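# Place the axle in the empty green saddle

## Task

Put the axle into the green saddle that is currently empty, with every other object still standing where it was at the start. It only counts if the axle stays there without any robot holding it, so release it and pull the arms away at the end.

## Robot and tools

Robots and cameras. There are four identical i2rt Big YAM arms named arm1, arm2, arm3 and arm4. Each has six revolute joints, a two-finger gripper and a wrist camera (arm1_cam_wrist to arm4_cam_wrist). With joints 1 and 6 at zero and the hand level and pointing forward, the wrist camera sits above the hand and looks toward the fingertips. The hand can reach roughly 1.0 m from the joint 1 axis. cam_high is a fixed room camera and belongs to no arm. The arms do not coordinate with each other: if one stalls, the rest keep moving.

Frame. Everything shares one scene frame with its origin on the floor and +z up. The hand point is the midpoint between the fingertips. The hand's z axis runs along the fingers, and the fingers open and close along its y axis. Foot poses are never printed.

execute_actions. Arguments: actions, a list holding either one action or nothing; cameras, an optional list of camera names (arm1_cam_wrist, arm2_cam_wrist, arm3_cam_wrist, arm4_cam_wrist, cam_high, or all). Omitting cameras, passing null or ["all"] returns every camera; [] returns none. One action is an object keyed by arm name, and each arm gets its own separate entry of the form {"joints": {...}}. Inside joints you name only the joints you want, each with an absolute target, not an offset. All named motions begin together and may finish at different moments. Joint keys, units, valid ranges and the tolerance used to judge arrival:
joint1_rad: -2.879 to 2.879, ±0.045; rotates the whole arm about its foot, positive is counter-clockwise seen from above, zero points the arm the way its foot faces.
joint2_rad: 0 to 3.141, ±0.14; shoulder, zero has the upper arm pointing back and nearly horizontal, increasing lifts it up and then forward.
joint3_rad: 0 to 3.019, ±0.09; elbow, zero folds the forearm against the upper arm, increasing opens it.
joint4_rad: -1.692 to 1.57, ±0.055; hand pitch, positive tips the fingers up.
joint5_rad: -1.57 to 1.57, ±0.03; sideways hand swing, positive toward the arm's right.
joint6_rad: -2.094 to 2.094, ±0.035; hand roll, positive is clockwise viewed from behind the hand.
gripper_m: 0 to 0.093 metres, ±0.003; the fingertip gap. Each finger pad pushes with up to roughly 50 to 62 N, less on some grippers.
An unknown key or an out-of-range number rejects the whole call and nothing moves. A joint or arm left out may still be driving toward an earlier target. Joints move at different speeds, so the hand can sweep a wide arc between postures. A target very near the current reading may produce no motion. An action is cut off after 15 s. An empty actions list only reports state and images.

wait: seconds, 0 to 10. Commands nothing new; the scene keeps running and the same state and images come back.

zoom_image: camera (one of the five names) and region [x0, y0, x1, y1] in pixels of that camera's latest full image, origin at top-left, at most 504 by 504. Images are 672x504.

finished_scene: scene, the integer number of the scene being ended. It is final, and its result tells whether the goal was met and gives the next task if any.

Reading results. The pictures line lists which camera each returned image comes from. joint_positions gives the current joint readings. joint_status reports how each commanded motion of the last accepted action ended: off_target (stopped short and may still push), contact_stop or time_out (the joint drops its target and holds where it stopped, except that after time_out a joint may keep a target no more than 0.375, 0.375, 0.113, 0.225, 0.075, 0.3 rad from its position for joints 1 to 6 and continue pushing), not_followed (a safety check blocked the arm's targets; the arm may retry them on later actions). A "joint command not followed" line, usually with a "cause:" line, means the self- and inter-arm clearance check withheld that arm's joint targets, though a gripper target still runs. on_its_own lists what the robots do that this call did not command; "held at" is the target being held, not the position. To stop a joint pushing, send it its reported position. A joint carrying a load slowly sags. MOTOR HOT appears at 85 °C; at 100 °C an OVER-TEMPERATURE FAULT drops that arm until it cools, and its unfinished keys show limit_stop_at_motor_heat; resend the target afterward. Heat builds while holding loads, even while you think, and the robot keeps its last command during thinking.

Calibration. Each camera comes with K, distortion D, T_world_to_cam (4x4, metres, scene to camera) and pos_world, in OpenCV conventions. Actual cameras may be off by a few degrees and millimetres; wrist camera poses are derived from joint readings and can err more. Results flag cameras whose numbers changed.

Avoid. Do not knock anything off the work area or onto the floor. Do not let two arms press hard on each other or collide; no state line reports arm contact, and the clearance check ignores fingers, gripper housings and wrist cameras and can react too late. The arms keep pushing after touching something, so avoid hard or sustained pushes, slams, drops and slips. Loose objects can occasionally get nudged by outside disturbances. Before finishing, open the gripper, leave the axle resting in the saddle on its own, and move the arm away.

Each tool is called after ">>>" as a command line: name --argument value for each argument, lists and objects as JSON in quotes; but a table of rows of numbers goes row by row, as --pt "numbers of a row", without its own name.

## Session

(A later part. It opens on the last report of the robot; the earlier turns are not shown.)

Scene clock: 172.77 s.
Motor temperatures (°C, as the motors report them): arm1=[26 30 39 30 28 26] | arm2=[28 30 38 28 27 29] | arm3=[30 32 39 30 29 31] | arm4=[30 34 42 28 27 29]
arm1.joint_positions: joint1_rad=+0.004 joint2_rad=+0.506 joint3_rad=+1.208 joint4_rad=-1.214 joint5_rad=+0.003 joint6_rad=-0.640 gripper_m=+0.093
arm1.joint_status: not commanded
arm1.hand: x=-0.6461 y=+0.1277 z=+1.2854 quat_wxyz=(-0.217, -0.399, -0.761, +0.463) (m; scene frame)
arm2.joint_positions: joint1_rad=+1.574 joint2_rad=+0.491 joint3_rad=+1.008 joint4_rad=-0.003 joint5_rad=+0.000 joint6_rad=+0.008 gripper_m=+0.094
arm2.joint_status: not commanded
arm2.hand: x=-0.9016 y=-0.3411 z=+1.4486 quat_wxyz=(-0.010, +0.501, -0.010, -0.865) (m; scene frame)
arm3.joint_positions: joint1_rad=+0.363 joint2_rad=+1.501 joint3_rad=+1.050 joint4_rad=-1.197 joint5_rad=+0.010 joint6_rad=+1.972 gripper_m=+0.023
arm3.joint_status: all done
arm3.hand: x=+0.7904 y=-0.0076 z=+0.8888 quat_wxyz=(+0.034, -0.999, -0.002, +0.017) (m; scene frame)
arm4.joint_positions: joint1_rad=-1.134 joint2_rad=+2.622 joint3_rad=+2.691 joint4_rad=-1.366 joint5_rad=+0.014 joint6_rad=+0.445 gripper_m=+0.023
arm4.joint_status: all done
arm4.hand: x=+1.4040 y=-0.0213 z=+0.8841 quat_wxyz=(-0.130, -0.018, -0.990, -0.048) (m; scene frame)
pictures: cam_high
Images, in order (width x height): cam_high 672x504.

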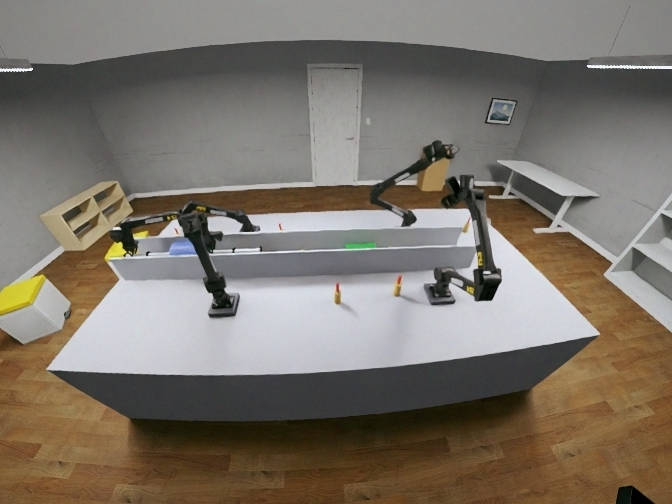

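Release and withdraw.

>>> execute_actions --actions '[{"arm3":{"joints":{"gripper_m":0.093}},"arm4":{"joints":{"gripper_m":0.093}}}]' --cameras '[]'

>>> execute_actions --actions '[{"arm3":{"joints":{"joint2_rad":1.2,"joint3_rad":1.4,"joint4_rad":-1.6}},"arm4":{"joints":{"joint2_rad":2.3,"joint4_rad":-1.6}}}]' --cameras '["arm3_cam_wrist","arm4_cam_wrist"]'

Scene clock: 176.20 s.
Motor temperatures (°C, as the motors report them): arm1=[26 30 39 30 28 26] | arm2=[28 30 38 28 27 29] | arm3=[30 32 39 30 29 31] | arm4=[30 34 42 28 27 29]
arm1.joint_positions: joint1_rad=+0.004 joint2_rad=+0.506 joint3_rad=+1.208 joint4_rad=-1.214 joint5_rad=+0.003 joint6_rad=-0.640 gripper_m=+0.093
arm1.joint_status: not commanded
arm1.hand: x=-0.6461 y=+0.1277 z=+1.2854 quat_wxyz=(-0.217, -0.399, -0.761, +0.463) (m; scene frame)
arm2.joint_positions: joint1_rad=+1.574 joint2_rad=+0.491 joint3_rad=+1.008 joint4_rad=-0.003 joint5_rad=+0.000 joint6_rad=+0.008 gripper_m=+0.094
arm2.joint_status: not commanded
arm2.hand: x=-0.9016 y=-0.3411 z=+1.4486 quat_wxyz=(-0.010, +0.501, -0.010, -0.865) (m; scene frame)
arm3.joint_positions: joint1_rad=+0.368 joint2_rad=+1.464 joint3_rad=+1.051 joint4_rad=-1.197 joint5_rad=+0.004 joint6_rad=+1.972 gripper_m=+0.093
arm3.joint_status: all done
arm3.hand: x=+0.7937 y=-0.0076 z=+0.9028 quat_wxyz=(+0.018, -1.000, -0.005, +0.007) (m; scene frame)
arm4.joint_positions: joint1_rad=-1.110 joint2_rad=+2.622 joint3_rad=+2.694 joint4_rad=-1.366 joint5_rad=+0.004 joint6_rad=+0.445 gripper_m=+0.093
arm4.joint_status: all done
arm4.hand: x=+1.3957 y=-0.0013 z=+0.8853 quat_wxyz=(-0.128, -0.006, -0.990, -0.055) (m; scene frame)
pictures: none
No camera images: the call's "cameras" was empty. Leave "cameras" out to get every camera's image.

Scene clock: 177.77 s.
Motor temperatures (°C, as the motors report them): arm1=[26 30 39 30 28 26] | arm2=[28 30 38 28 27 29] | arm3=[30 32 39 30 29 31] | arm4=[30 34 42 28 27 29]
arm1.joint_positions: joint1_rad=+0.004 joint2_rad=+0.506 joint3_rad=+1.208 joint4_rad=-1.214 joint5_rad=+0.003 joint6_rad=-0.640 gripper_m=+0.093
arm1.joint_status: not commanded
arm1.hand: x=-0.6461 y=+0.1277 z=+1.2854 quat_wxyz=(-0.217, -0.399, -0.761, +0.463) (m; scene frame)
arm2.joint_positions: joint1_rad=+1.574 joint2_rad=+0.491 joint3_rad=+1.008 joint4_rad=-0.003 joint5_rad=+0.000 joint6_rad=+0.008 gripper_m=+0.094
arm2.joint_status: not commanded
arm2.hand: x=-0.9016 y=-0.3411 z=+1.4486 quat_wxyz=(-0.010, +0.501, -0.010, -0.865) (m; scene frame)
arm3.joint_positions: joint1_rad=+0.368 joint2_rad=+1.206 joint3_rad=+1.384 joint4_rad=-1.592 joint5_rad=+0.003 joint6_rad=+1.972 gripper_m=+0.093
arm3.joint_status: all done
arm3.hand: x=+0.7827 y=+0.0149 z=+1.1210 quat_wxyz=(-0.072, -0.997, -0.004, -0.032) (m; scene frame)
arm4.joint_positions: joint1_rad=-1.110 joint2_rad=+2.294 joint3_rad=+2.745 joint4_rad=-1.591 joint5_rad=+0.004 joint6_rad=+0.445 gripper_m=+0.093
arm4.joint_status: all done
arm4.hand: x=+1.3374 y=-0.0265 z=+1.1473 quat_wxyz=(-0.197, -0.005, -0.977, -0.087) (m; scene frame)
pictures: arm3_cam_wrist, arm4_cam_wrist
camera_calibration (this result's frames):
arm3_cam_wrist: T_world_to_cam=[[-0.00370788, 0.990477, -0.13763, 0.139988], [0.753893, 0.0931911, 0.650355, -1.32137], [0.656987, -0.101347, -0.747059, 0.449393], [0, 0, 0, 1]] pos_world=[0.701441, 0.0300294, 1.21435]
arm4_cam_wrist: T_world_to_cam=[[0.00571948, -0.985897, -0.167253, 0.160974], [-0.969721, -0.046304, 0.239784, 1.0253], [-0.244147, 0.160818, -0.956311, 1.55143], [0, 0, 0, 1]] pos_world=[1.37211, -0.0433172, 1.26472]
Images, in order (width x height): arm3_cam_wrist 672x504, arm4_cam_wrist 672x504.

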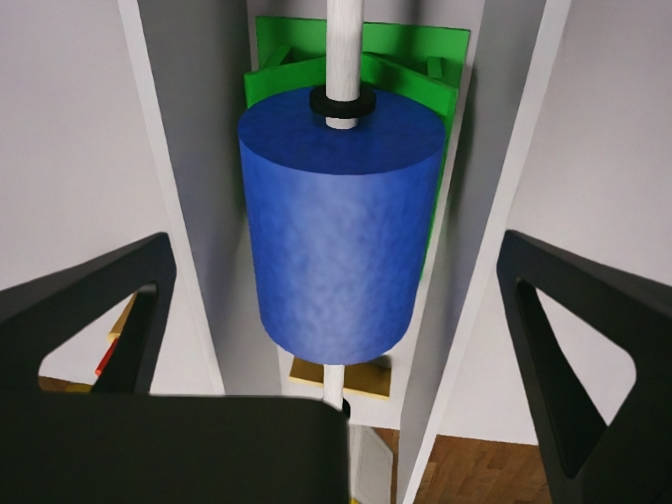

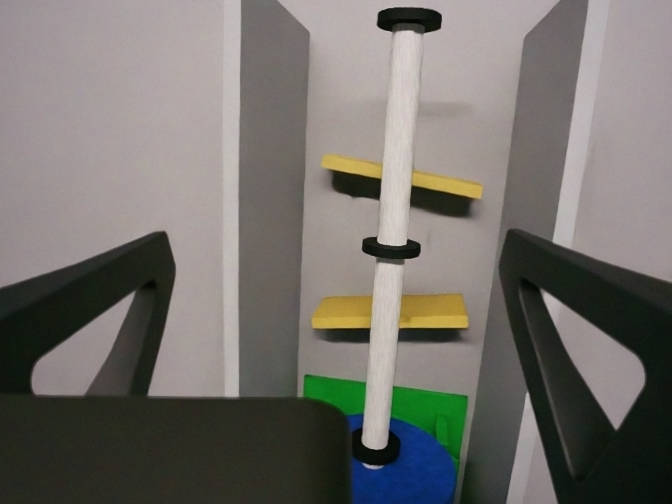

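>>> finished_scene --scene 1

The scene is finished: the task was done.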